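# Unscrew and unplug a monitor cable from a back panel

## Task

Free the monitor cable from its port on the rear panel. Loosen both thumbscrews, then draw the plug out in a straight line and leave it lying loose and away from the port. If the plug tilts more than the port permits while it is still inside, the task fails immediately. Anything that stays in position only because the robot holds it does not count. When finished, open the gripper and move the arms away.

## Robot and tools

Robot: two 6-joint arms, left_arm and right_arm, each with a two-finger parallel gripper. Despite the names, left_arm stands on the +y side of the scene. Both bases sit at z about 0.309 m, left near y +0.277 and right near y -0.319, and may be slightly tilted. Any mounting plates and the metal frame behind the arms are fixed obstacles. Do not let the arms collide or press hard against each other.

Frame: one shared scene frame. The origin is on the table top between the arms, +z points up and +x points out over the table. Gripper poses in results are in metres with quaternions in wxyz order. The reported position is the point between the finger pads, just behind the fingertips. The fingers point along the gripper's +z axis and close along its y axis. At long reach the printed hand position can be somewhat off.

Row layout: every command is one row of 14 numbers, even if only one arm moves. The first 7 are for left_arm, the next 7 for right_arm. Each arm's 7 numbers follow this order: wrist pitch (joint4), elbow (joint3), wrist roll (joint6), wrist yaw (joint5), waist (joint1), shoulder (joint2), then gripper opening. The joint values are absolute target angles in radians, not offsets.

Ranges:
- wrist pitch: -1.571 to 1.571
- elbow: 0.000 to 3.142
- wrist roll: -2.094 to 2.094
- wrist yaw: -1.571 to 1.571
- waist: -2.618 to 3.054
- shoulder: 0.000 to 3.142

A joint's true end may differ from these by up to 0.036 rad. A call is rejected if a target exceeds an end by more than 0.036 rad and also lies further out than the joint's current angle. Targets beyond the real end are clipped to it, and the result then reports "joint sent to its limit".

Opening runs from -1 (closed) to +1 (fully open, a pad gap of 0.087 m). To hold something, command about 0.02 below the grip_measured reading for a firm hold, or less below for a lighter one. Each pad can exert up to about 20 N, and closing fast squeezes harder.

Stiffness: a row may carry 12 extra numbers from 0 to 1 after the 14. These are left_arm's 6 joints then right_arm's 6, in the joint order above. Each one scales that joint's position gain and stays in effect until changed.

Tools:
- execute_actions(actions): a list of actions. Each action is a table of up to 15 rows, and each row runs for one 1/30 s step. If fewer rows are given, the last row repeats to fill 15 steps, so one action lasts 0.5 s. An empty list just returns the current state and images.
- move(target, speed, blocking): target is one row (absolute joint angles plus openings, optional stiffness). All joints travel along interpolated paths that finish together, so the hand usually follows a curve. Paths take 0.5 to 10 s; a move cut off at 10 s stops short. speed is the peak rate in rad/s of the joint with the furthest to go, 0.01 to 2, default 0.5. Finger openings are sent at the start. Moves do not avoid obstacles or the other arm. Faster moves hit harder, and a target set deeper past a contact pushes harder. With blocking=false the result comes back after 0.5 s while motion continues; check it with wait(0), or use stop, before sending new moves or actions. The result adds a "move:" line: the ending (done, off_target, moving, held or fault), limits=held or limits=none, and each arm's joint furthest from its target. held means a check blocked that arm's last step.
- wait(seconds): 0 to 10. The arms keep their last command, and a running move continues.
- stop(): brakes a running move to rest. Braking needs room, more after a fast move, and the fingers keep moving.
- zoom_image(camera, region): gives a closer view of the latest image from one camera. region is [x0, y0, x1, y1] in pixels, at most 504x504. Cameras are cam_head_left, cam_head_right, cam_high, cam_low, cam_left_wrist and cam_right_wrist, each 672x504. Calibration (K, distortion, T_world_to_cam) is given per camera and may be slightly off.
- read_manual(section): returns the URDF licence texts only.
- finished_scene(scene): ends the given scene number, irreversibly, and reports success. The goal must already be reached and remain so without the robot.

Results: the state line gives each gripper's pose. Joint positions and Joint velocities list each arm's joints in the row order, followed by the finger gap in metres. grip_measured is the opening on the command scale and may be off by about 1 mm. "Joint targets" shows what the joints are currently driven toward; resend these values to hold a joint still. "joint command not followed" means a clearance check altered some joint targets. FAULT and OVER-TEMPERATURE FAULT lines report arm stops.

Motion limits:
- Each joint's target is kept within a fixed lead of its measured angle: waist 0.202, shoulder 0.258, elbow 0.238, wrist pitch 0.573, wrist yaw and roll 0.522 rad.
- Steps that would move a hand more than 70 mm from its measured position are scaled back.
- A far target may therefore need several actions, and an unfinished move may need to be commanded again.
- Friction can leave a joint up to about 0.031 rad from its command, so very small changes may have no effect.

Heat: holding loads warms the motors. A MOTOR HOT warning appears at 75 °C. At 90 °C the arm pauses for 10 s. At 100 °C the arm loses power and falls.

The robot keeps its last command while you compose a reply, and loose objects may occasionally be nudged.

Avoid:
- tilting the plug before it is fully out;
- knocking anything off the table;
- dropping, slamming or shoving objects hard;
- arm-to-arm contact.

Smooth, quick, low-effort motion is preferred.

Each tool is called after "Request:" as name(argument=value, ...), one argument or row to a line, values as JSON.

## Session

Request:
execute_actions(
  actions=[],
)

Scene clock: 0.00 s.
left_arm: end_effector_position=(+0.2312, +0.6194, +0.2057) grip_measured=-0.993 end_effector_quat_wxyz=(+0.312, -0.359, +0.880, -0.012) | right_arm: end_effector_position=(+0.1015, -0.3171, +0.3603) grip_measured=-1.000 end_effector_quat_wxyz=(-0.093, +0.172, +0.980, +0.026)
Joint names: [wrist pitch, elbow, wrist roll, wrist yaw, waist, shoulder]
Joint positions: left_arm=[0.083 1.062 0.147 0.364 1.114 1.99  0.   ] | right_arm=[-1.227  0.705  0.482  0.1    0.304  1.196  0.   ]
Joint velocities: left_arm=[ 0.022  0.002  0.051 -0.007 -0.012  0.002  0.001] | right_arm=[-0.022  0.007  0.007 -0.007  0.007 -0.007  0.   ]
Joint targets: left_arm=[0.083 1.062 0.147 0.364 1.114 1.990] | right_arm=[-1.227 0.705 0.482 0.100 0.304 1.196]
Joint stiffness scale: left_arm=[1. 1. 1. 1. 1. 1.] | right_arm=[1. 1. 1. 1. 1. 1.]

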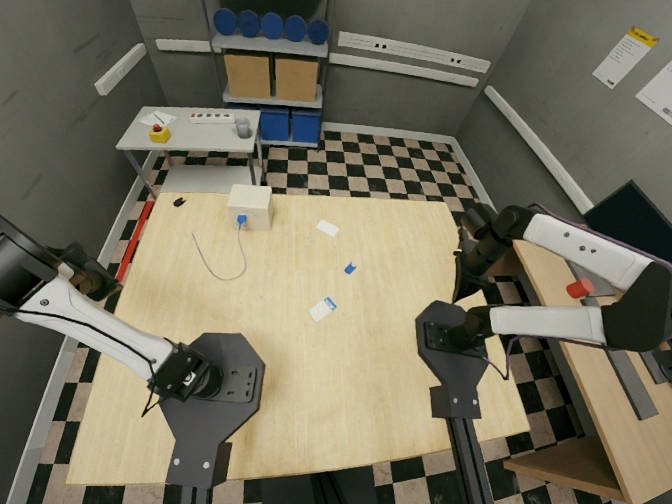

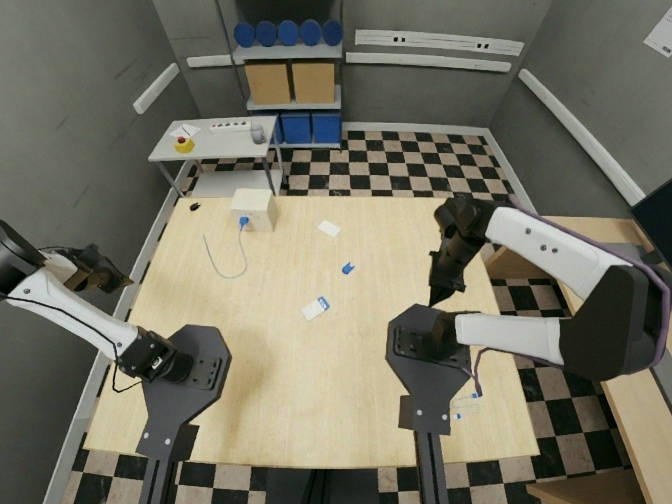

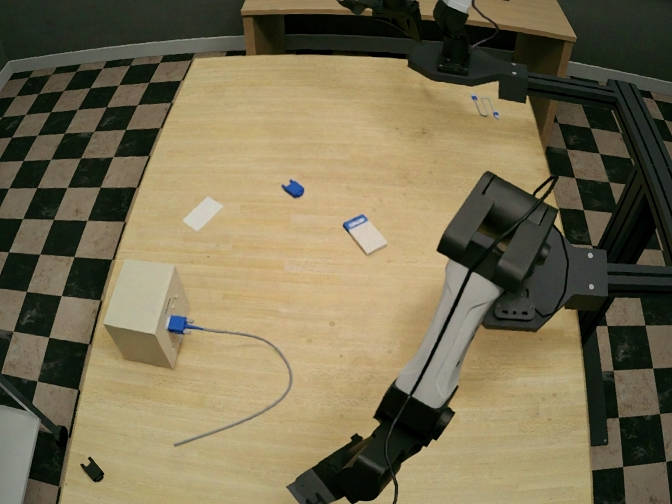

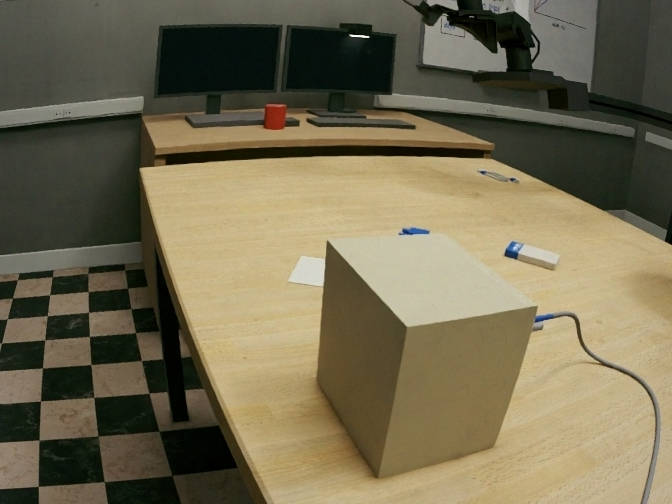

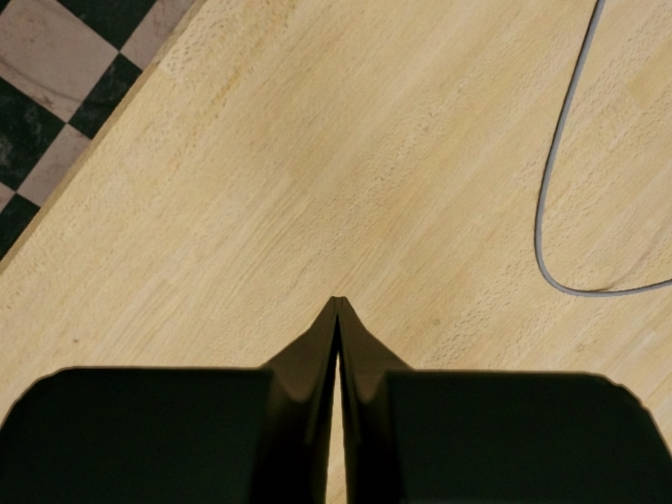

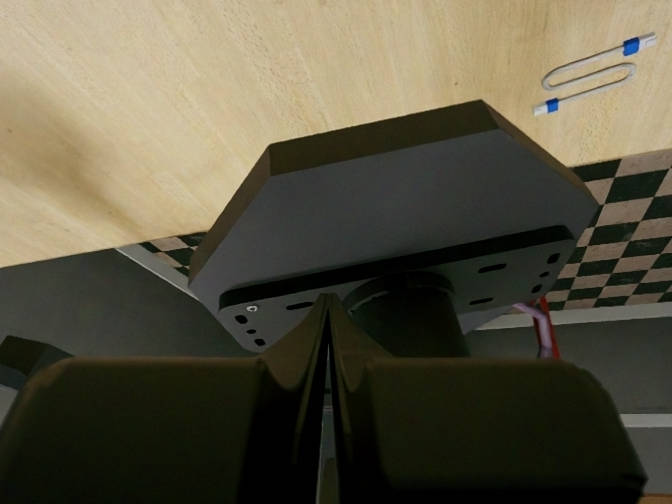

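Request:
zoom_image(
  camera="cam_high",
  region=[100, 250, 260, 380],
)

Request:
zoom_image(
  camera="cam_head_left",
  region=[210, 175, 290, 245],
)

Request:
zoom_image(
  camera="cam_low",
  region=[480, 280, 620, 380],
)

Region (100, 250, 260, 380) of cam_high's 672x504 image, scaled by 3.150, with more detail than that image has; it fills the top 410 rows of this view, and the rest is white.

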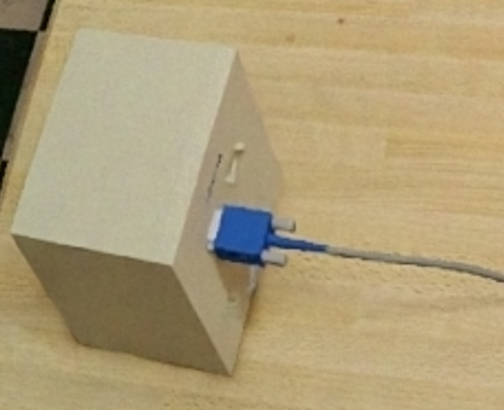

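Region (210, 175, 290, 245) of cam_head_left's 672x504 image, scaled by 6.300, with more detail than that image has; it fills the top 441 rows of this view, and the rest is white.

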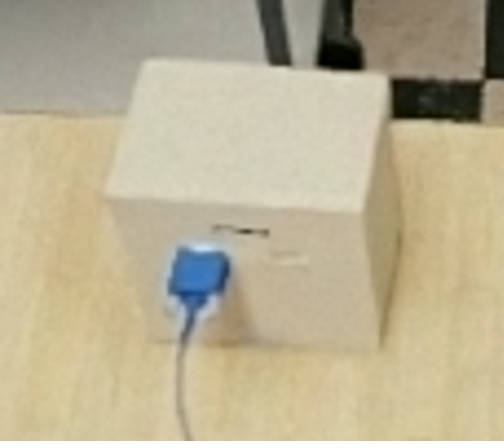

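Region (480, 280, 620, 380) of cam_low's 672x504 image, scaled by 3.600, with more detail than that image has; it fills the top 360 rows of this view, and the rest is white.

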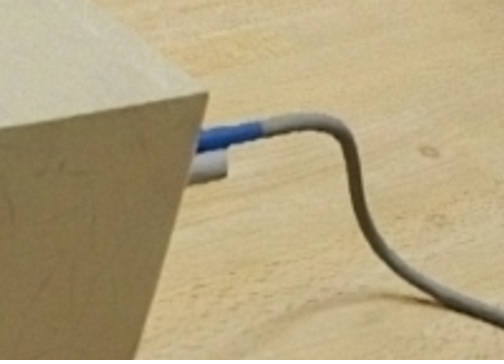

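Request:
move(
  target=[1.5,0.936,0,0,0.166,2.704,1,-1.227,0.705,0.482,0.1,0.304,1.196,-1],
  speed=0.8,
)

Scene clock: 8.77 s.
left_arm: end_effector_position=(+0.4425, +0.2809, +0.1330) grip_measured=+1.000 end_effector_quat_wxyz=(+0.572, -0.074, +0.815, -0.053) | right_arm: end_effector_position=(+0.1015, -0.3171, +0.3603) grip_measured=-1.000 end_effector_quat_wxyz=(-0.093, +0.172, +0.980, +0.026)
Joint names: [wrist pitch, elbow, wrist roll, wrist yaw, waist, shoulder]
Joint positions: left_arm=[1.495 0.951 0.006 0.012 0.165 2.691 0.087] | right_arm=[-1.227  0.705  0.482  0.1    0.304  1.196  0.   ]
Joint velocities: left_arm=[-0.037 -0.007 -0.007 -0.051  0.007 -0.037  0.   ] | right_arm=[ 0.051  0.002  0.051  0.022 -0.012 -0.012  0.   ]
Joint targets: left_arm=[1.500 0.936 -0.000 -0.000 0.166 2.704] | right_arm=[-1.227 0.705 0.482 0.100 0.304 1.196]
Joint stiffness scale: left_arm=[1. 1. 1. 1. 1. 1.] | right_arm=[1. 1. 1. 1. 1. 1.]
move: done; limits=none; left_arm: farthest joint: the elbow, 0.015 radians from its target (0.126 radians at the start); right_arm: farthest joint: the waist, 0.000 radians from its target (0.000 radians at the start)
camera_calibration (this result's frames):
cam_left_wrist: T_world_to_cam=[[0.0558363, -0.983549, 0.171797, 0.228349], [-0.934761, -0.111961, -0.337175, 0.51034], [0.350863, -0.141762, -0.925634, 0.145125], [0, 0, 0, 1]] pos_world=[0.413377, 0.302304, 0.267177]

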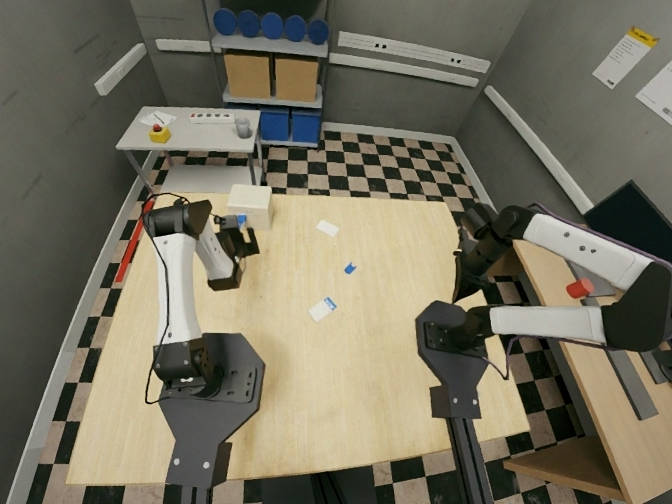

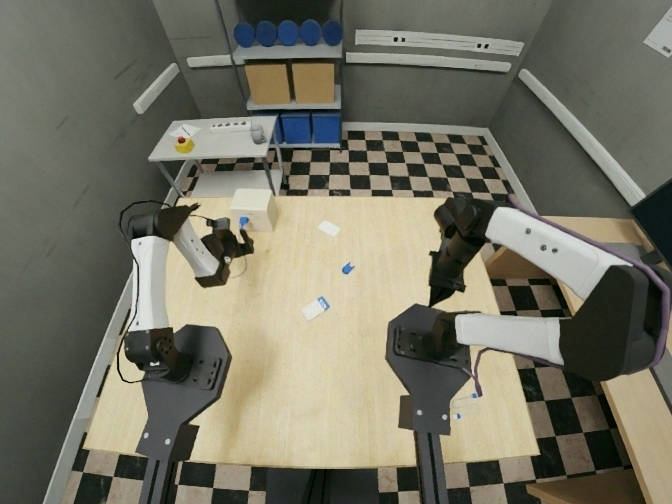

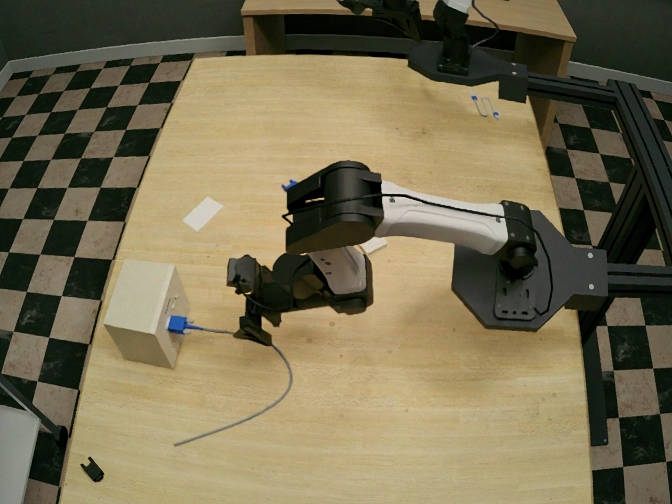

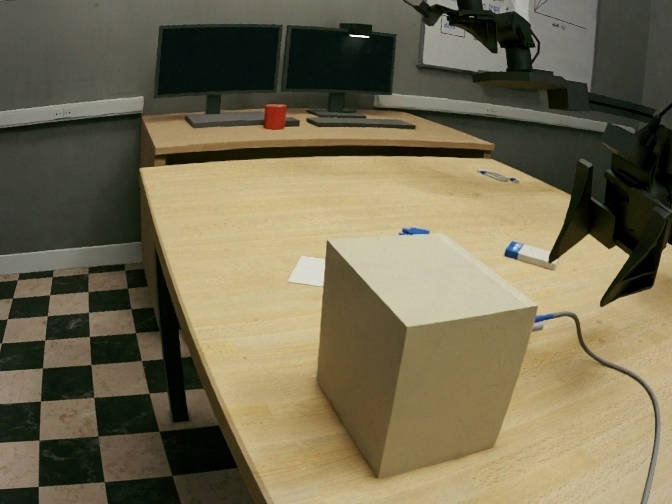

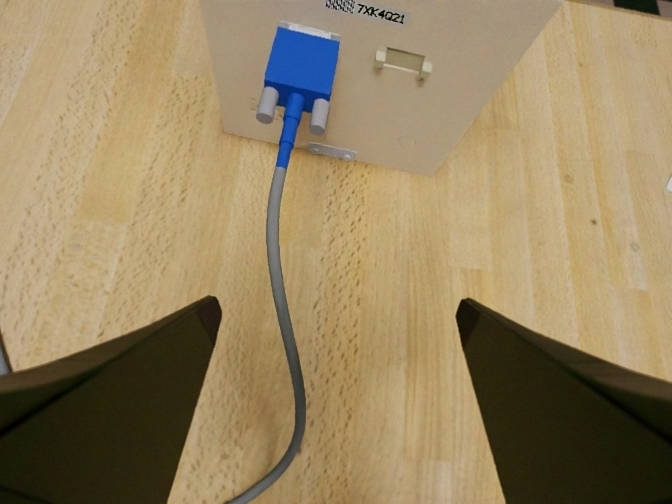

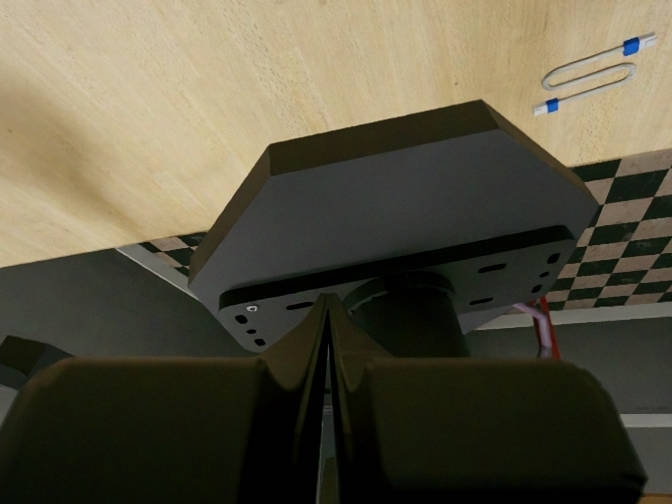

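Request:
move(
  target=[1.183,1.389,0,0.25,0.273,2.832,1,-1.227,0.705,0.482,0.1,0.304,1.196,-1],
  speed=0.4,
)

Scene clock: 12.80 s.
left_arm: end_effector_position=(+0.5235, +0.3034, +0.1123) grip_measured=+1.000 end_effector_quat_wxyz=(+0.581, -0.046, +0.805, -0.111) | right_arm: end_effector_position=(+0.1015, -0.3171, +0.3603) grip_measured=-1.000 end_effector_quat_wxyz=(-0.093, +0.172, +0.980, +0.026)
Joint names: [wrist pitch, elbow, wrist roll, wrist yaw, waist, shoulder]
Joint positions: left_arm=[1.204 1.374 0.006 0.239 0.265 2.811 0.087] | right_arm=[-1.227  0.705  0.482  0.1    0.304  1.196  0.   ]
Joint velocities: left_arm=[-0.022 -0.002 -0.037 -0.051 -0.012  0.002  0.   ] | right_arm=[-0.022  0.007  0.007  0.022 -0.002 -0.007  0.   ]
Joint targets: left_arm=[1.183 1.389 0.000 0.250 0.273 2.832] | right_arm=[-1.227 0.705 0.482 0.100 0.304 1.196]
Joint stiffness scale: left_arm=[1. 1. 1. 1. 1. 1.] | right_arm=[1. 1. 1. 1. 1. 1.]
move: off_target (left_arm); limits=none; left_arm: farthest joint: the shoulder, 0.021 radians from its target (0.141 radians at the start); right_arm: farthest joint: the waist, 0.000 radians from its target (0.000 radians at the start)
camera_calibration (this result's frames):
cam_left_wrist: T_world_to_cam=[[-0.0598909, -0.970454, 0.233735, 0.299197], [-0.92896, -0.0315046, -0.368837, 0.557627], [0.365303, -0.23922, -0.899626, 0.119802], [0, 0, 0, 1]] pos_world=[0.492168, 0.336584, 0.243518]

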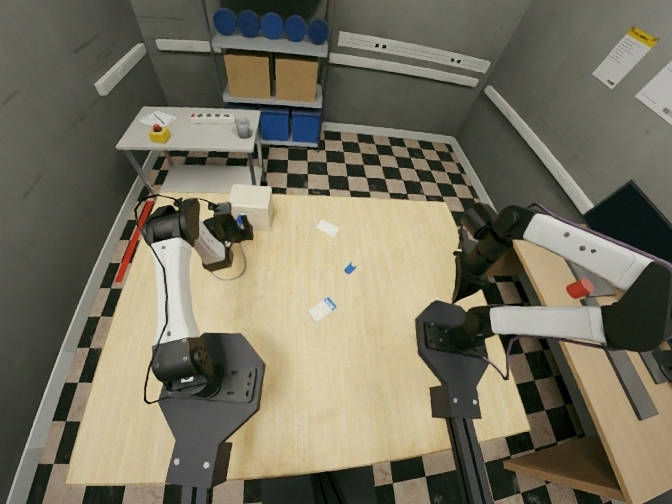

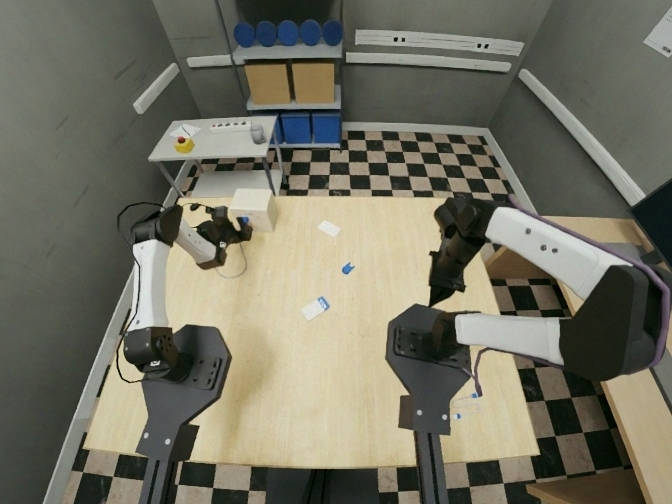

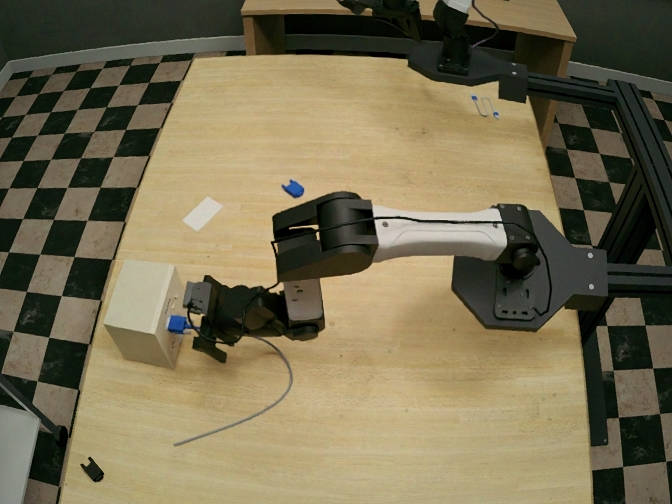

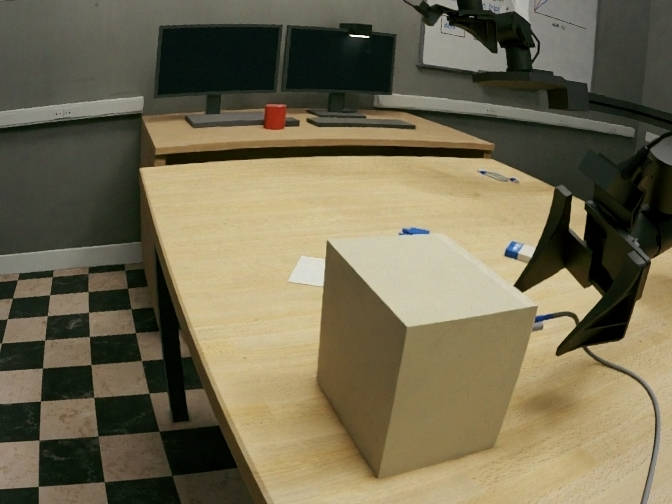

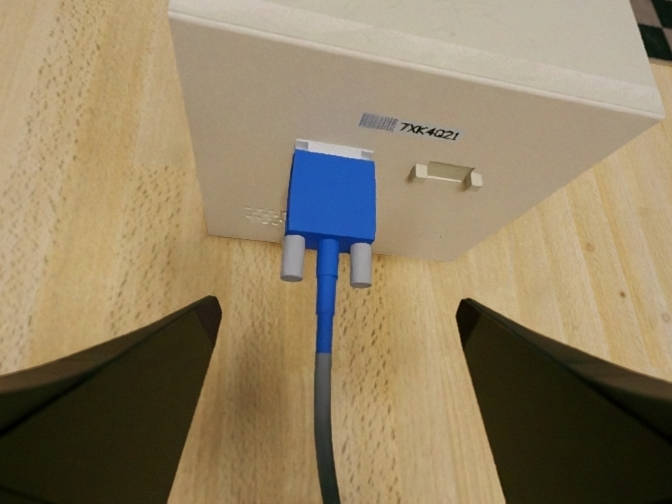

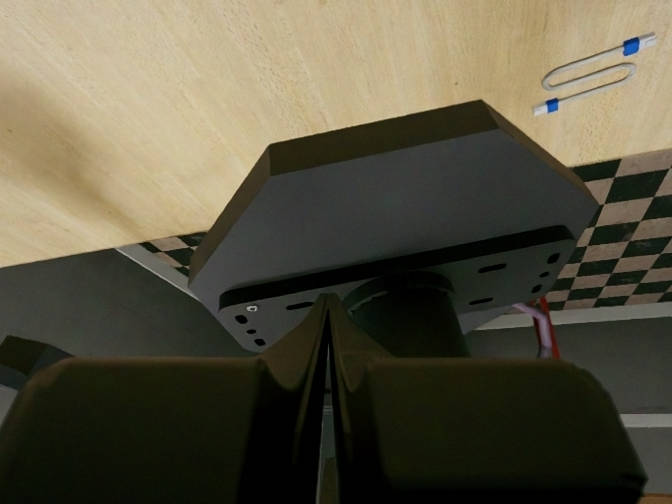

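Request:
zoom_image(
  camera="cam_left_wrist",
  region=[200, 130, 480, 330],
)

Request:
zoom_image(
  camera="cam_low",
  region=[480, 170, 672, 380],
)

Region (200, 130, 480, 330) of cam_left_wrist's 672x504 image, scaled by 1.800, with more detail than that image has; it fills the top 360 rows of this view, and the rest is white.

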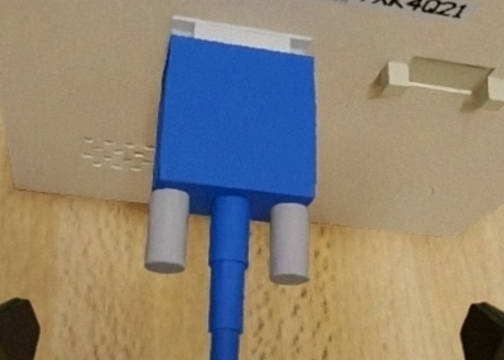

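Region (480, 170, 672, 380) of cam_low's 672x504 image, scaled by 2.400, with more detail than that image has; it fills the left 461 columns of this view, and the rest is white.

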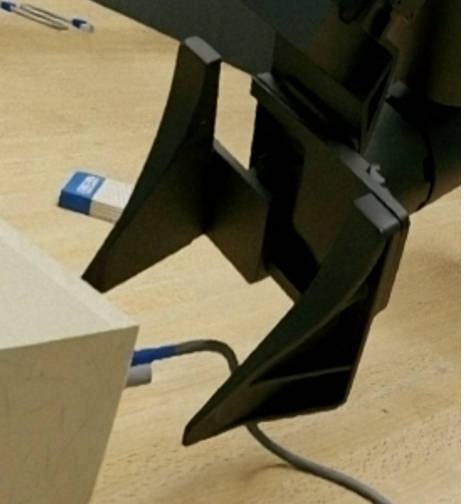

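Request:
move(
  target=[0.195,1.72,0.155,0.15,0.215,2.655,1,-1.227,0.705,0.482,0.1,0.304,1.196,-1],
  speed=0.5,
)

Scene clock: 20.97 s.
left_arm: end_effector_position=(+0.5339, +0.3000, +0.1179) grip_measured=+1.000 end_effector_quat_wxyz=(+0.367, +0.006, +0.925, -0.103) | right_arm: end_effector_position=(+0.1015, -0.3171, +0.3603) grip_measured=-1.000 end_effector_quat_wxyz=(-0.093, +0.172, +0.980, +0.026)
Joint names: [wrist pitch, elbow, wrist roll, wrist yaw, waist, shoulder]
Joint positions: left_arm=[0.214 1.707 0.149 0.162 0.223 2.66  0.087] | right_arm=[-1.227  0.705  0.482  0.1    0.304  1.196  0.   ]
Joint velocities: left_arm=[ 0.037  0.002  0.007  0.022 -0.012 -0.002  0.   ] | right_arm=[-0.051 -0.012 -0.022 -0.037  0.002  0.002  0.   ]
Joint targets: left_arm=[0.195 1.720 0.155 0.150 0.215 2.655] | right_arm=[-1.227 0.705 0.482 0.100 0.304 1.196]
Joint stiffness scale: left_arm=[1. 1. 1. 1. 1. 1.] | right_arm=[1. 1. 1. 1. 1. 1.]
move: done; limits=none; left_arm: farthest joint: the wrist pitch, 0.019 radians from its target (1.008 radians at the start); right_arm: farthest joint: the waist, 0.000 radians from its target (0.000 radians at the start)
camera_calibration (this result's frames):
cam_left_wrist: T_world_to_cam=[[-0.0910903, -0.977983, 0.187756, 0.319564], [-0.988342, 0.11188, 0.103261, 0.502277], [-0.121993, -0.176162, -0.976773, 0.37054], [0, 0, 0, 1]] pos_world=[0.570734, 0.321609, 0.250067]

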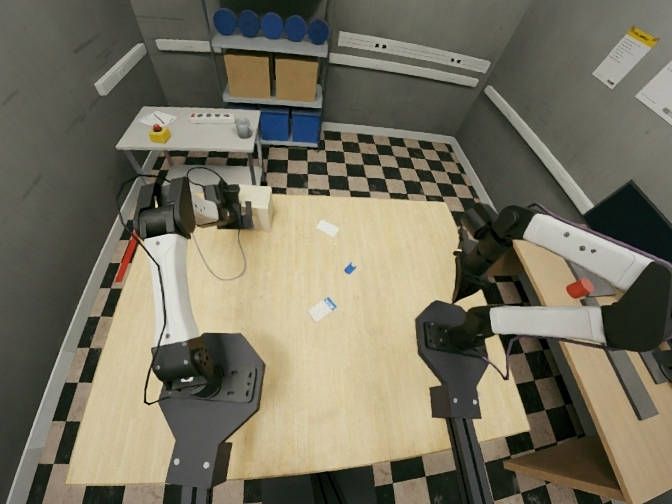

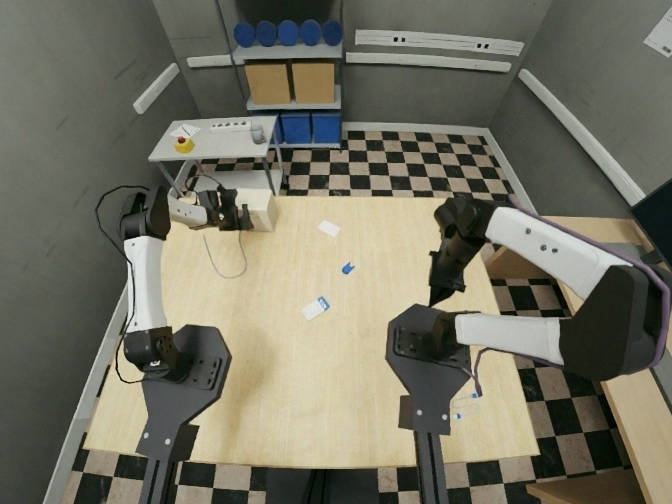

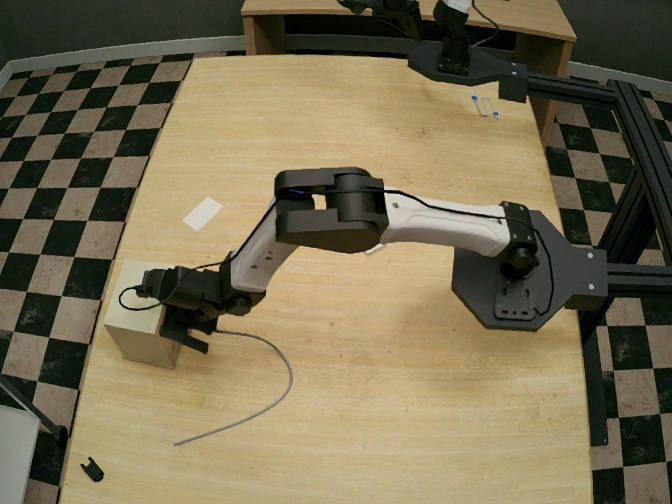

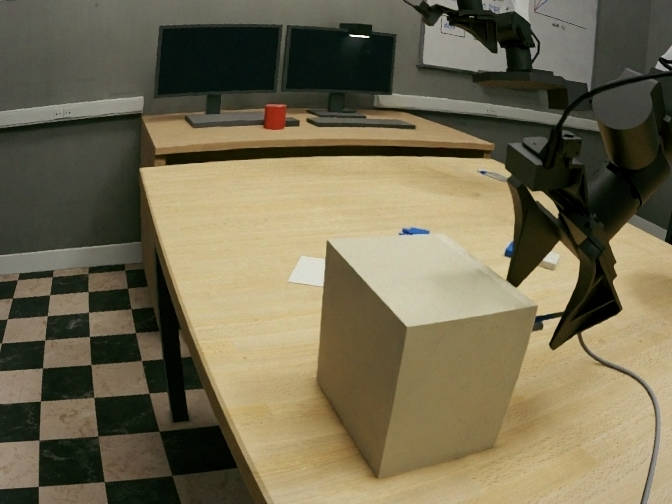

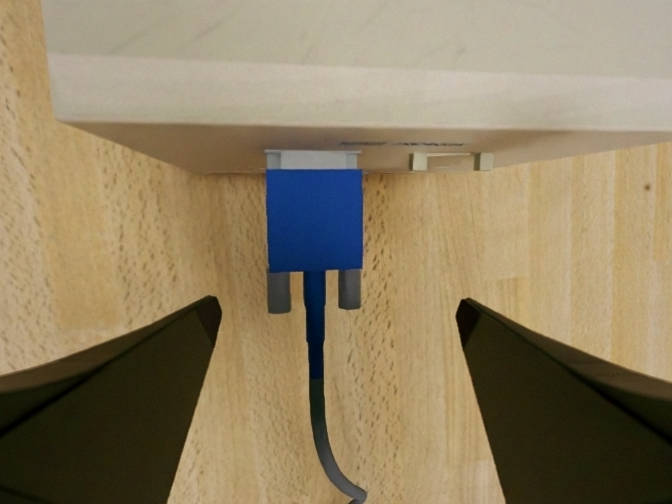

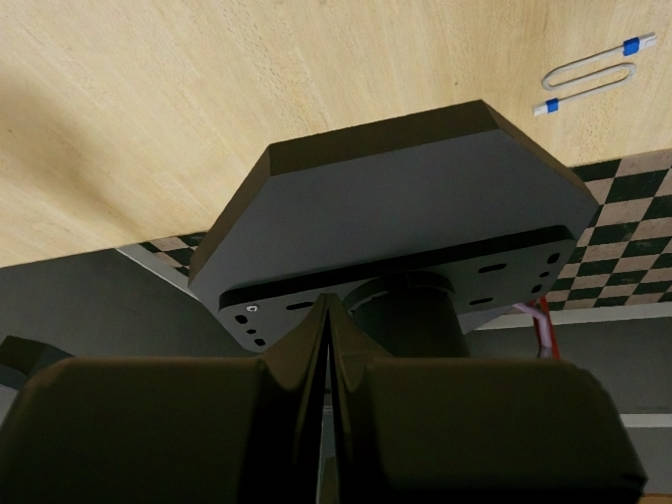

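Request:
move(
  target=[0.195,1.737,0.155,0.15,0.215,2.678,0.2,-1.227,0.705,0.482,0.1,0.304,1.196,-1],
  speed=0.05,
)

Scene clock: 23.23 s.
left_arm: end_effector_position=(+0.5397, +0.3016, +0.1224) grip_measured=+0.200 end_effector_quat_wxyz=(+0.373, +0.006, +0.922, -0.101) | right_arm: end_effector_position=(+0.1015, -0.3171, +0.3603) grip_measured=-1.000 end_effector_quat_wxyz=(-0.093, +0.172, +0.980, +0.026)
Joint names: [wrist pitch, elbow, wrist roll, wrist yaw, waist, shoulder]
Joint positions: left_arm=[0.211 1.723 0.149 0.162 0.223 2.66  0.052] | right_arm=[-1.227  0.705  0.482  0.1    0.304  1.196  0.   ]
Joint velocities: left_arm=[-0.022 -0.012  0.007  0.022  0.007 -0.012  0.001] | right_arm=[-0.022  0.002 -0.037  0.022  0.007  0.017  0.   ]
Joint targets: left_arm=[0.195 1.737 0.155 0.150 0.215 2.678] | right_arm=[-1.227 0.705 0.482 0.100 0.304 1.196]
Joint stiffness scale: left_arm=[1. 1. 1. 1. 1. 1.] | right_arm=[1. 1. 1. 1. 1. 1.]
move: done; limits=none; left_arm: farthest joint: the shoulder, 0.018 radians from its target (0.018 radians at the start); right_arm: farthest joint: the waist, 0.000 radians from its target (0.000 radians at the start)
camera_calibration (this result's frames):
cam_left_wrist: T_world_to_cam=[[-0.091362, -0.978527, 0.184766, 0.321436], [-0.989892, 0.109452, 0.0901843, 0.510549], [-0.108471, -0.174659, -0.978636, 0.368463], [0, 0, 0, 1]] pos_world=[0.574723, 0.323009, 0.255157]

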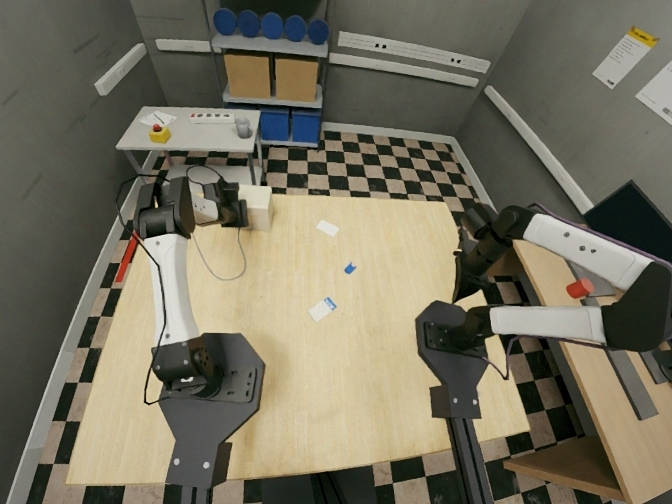

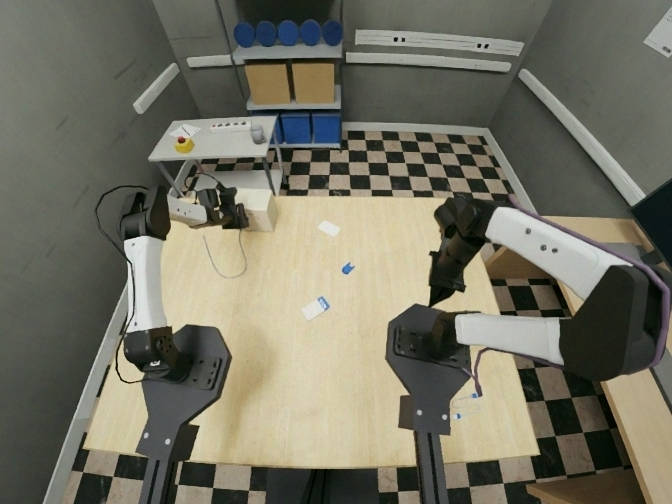

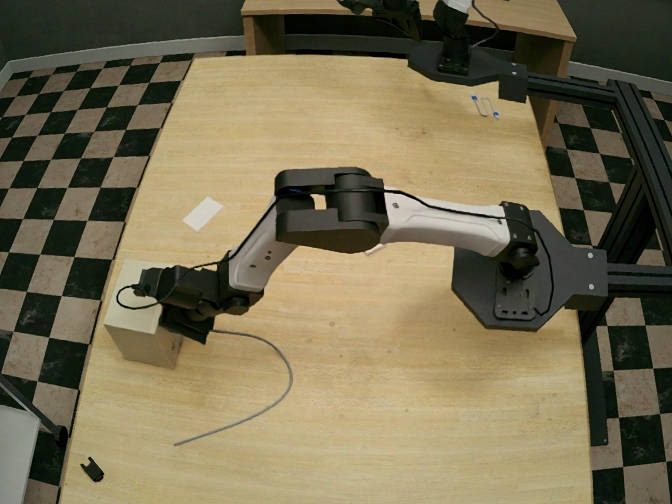

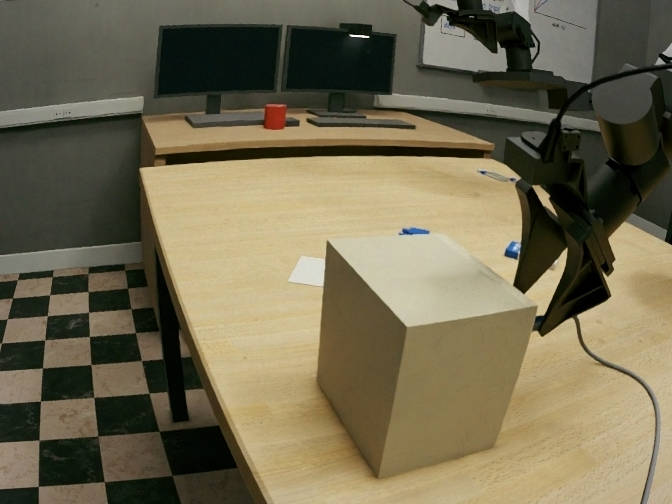

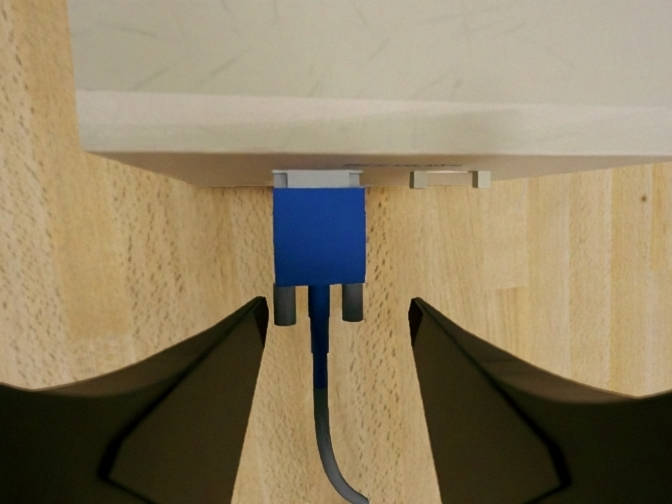

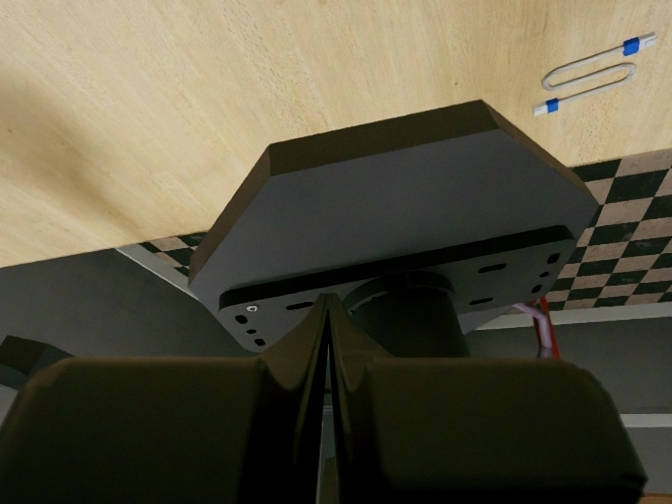

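Request:
move(
  target=[0.195,1.797,0.155,0.15,0.215,2.771,0.2,-1.227,0.705,0.482,0.1,0.304,1.196,-1],
  speed=0.08,
)

Scene clock: 25.23 s.
left_arm: end_effector_position=(+0.5338, +0.2952, +0.0890) grip_measured=+0.200 end_effector_quat_wxyz=(+0.357, +0.007, +0.928, -0.105) | right_arm: end_effector_position=(+0.1015, -0.3171, +0.3603) grip_measured=-1.000 end_effector_quat_wxyz=(-0.093, +0.172, +0.980, +0.026)
Joint names: [wrist pitch, elbow, wrist roll, wrist yaw, waist, shoulder]
Joint positions: left_arm=[0.211 1.781 0.15  0.162 0.223 2.753 0.052] | right_arm=[-1.227  0.705  0.482  0.1    0.304  1.196  0.   ]
Joint velocities: left_arm=[-0.007 -0.002  0.007 -0.007 -0.017 -0.017 -0.   ] | right_arm=[ 0.022 -0.012 -0.007  0.037  0.012 -0.012  0.   ]
Joint targets: left_arm=[0.195 1.797 0.155 0.150 0.215 2.771] | right_arm=[-1.227 0.705 0.482 0.100 0.304 1.196]
Joint stiffness scale: left_arm=[1. 1. 1. 1. 1. 1.] | right_arm=[1. 1. 1. 1. 1. 1.]
move: done; limits=none; left_arm: farthest joint: the shoulder, 0.018 radians from its target (0.111 radians at the start); right_arm: farthest joint: the waist, 0.000 radians from its target (0.000 radians at the start)
camera_calibration (this result's frames):
cam_left_wrist: T_world_to_cam=[[-0.0908597, -0.977135, 0.192227, 0.319432], [-0.985495, 0.116004, 0.123865, 0.501207], [-0.143332, -0.178185, -0.973502, 0.353187], [0, 0, 0, 1]] pos_world=[0.573583, 0.316918, 0.220343]

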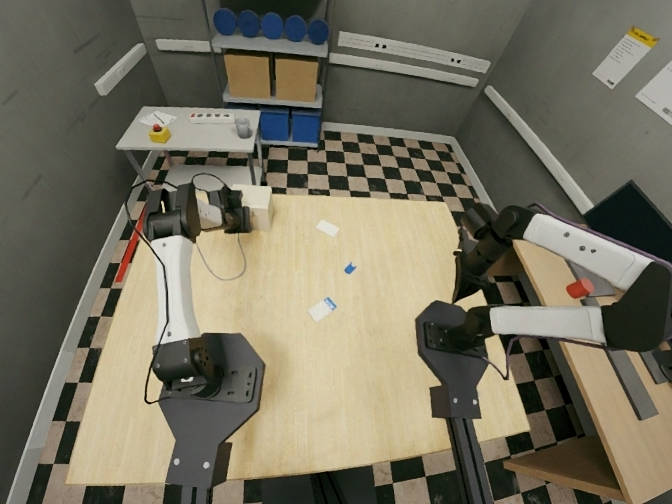

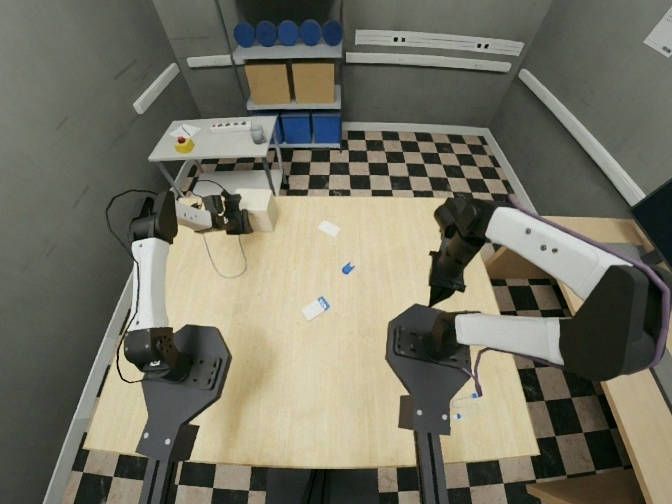

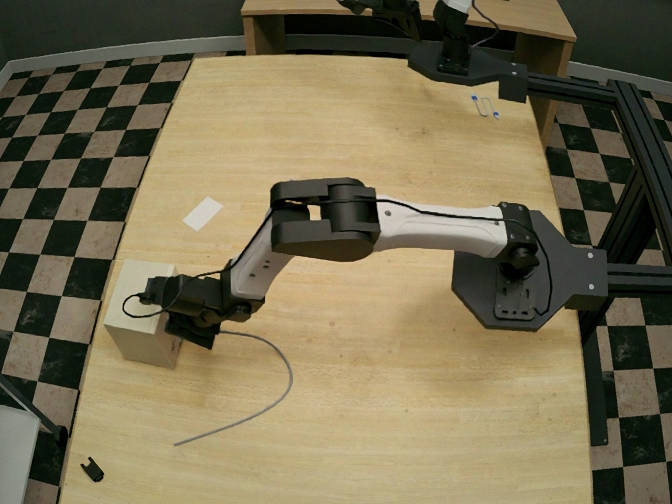

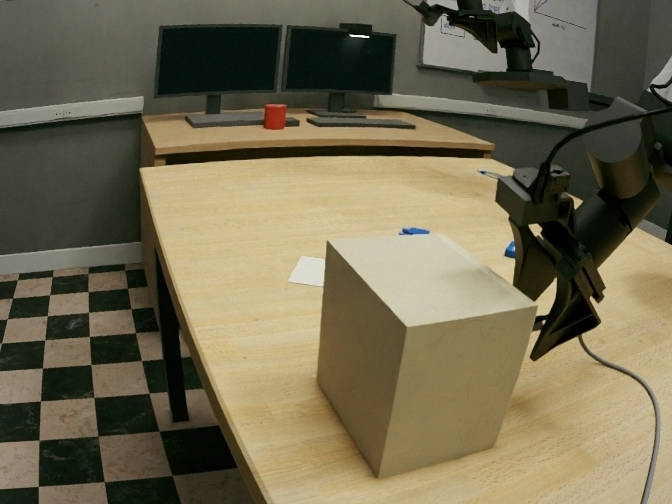

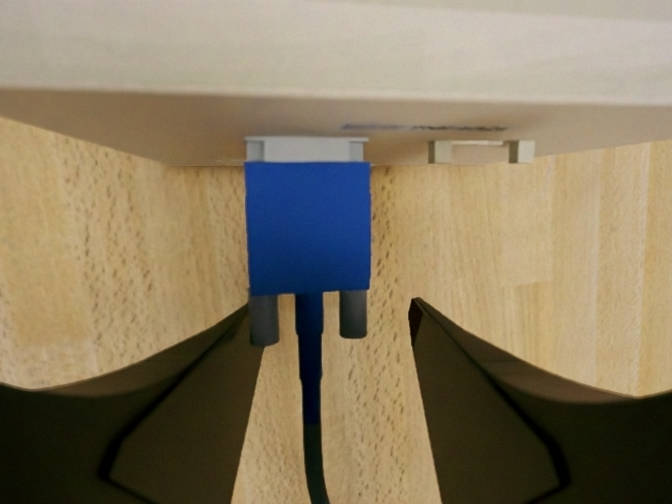

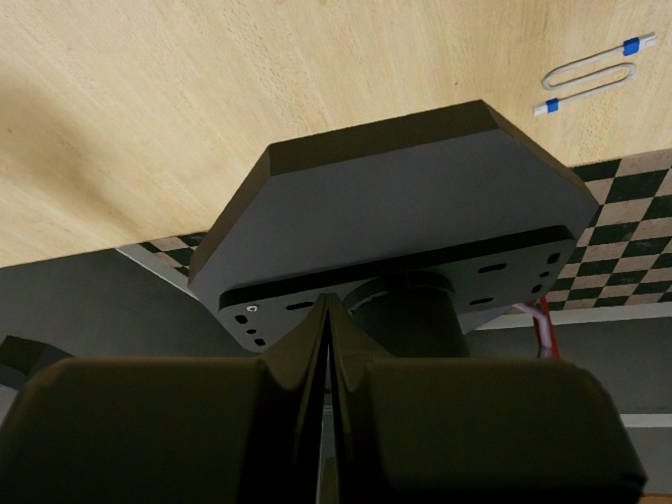

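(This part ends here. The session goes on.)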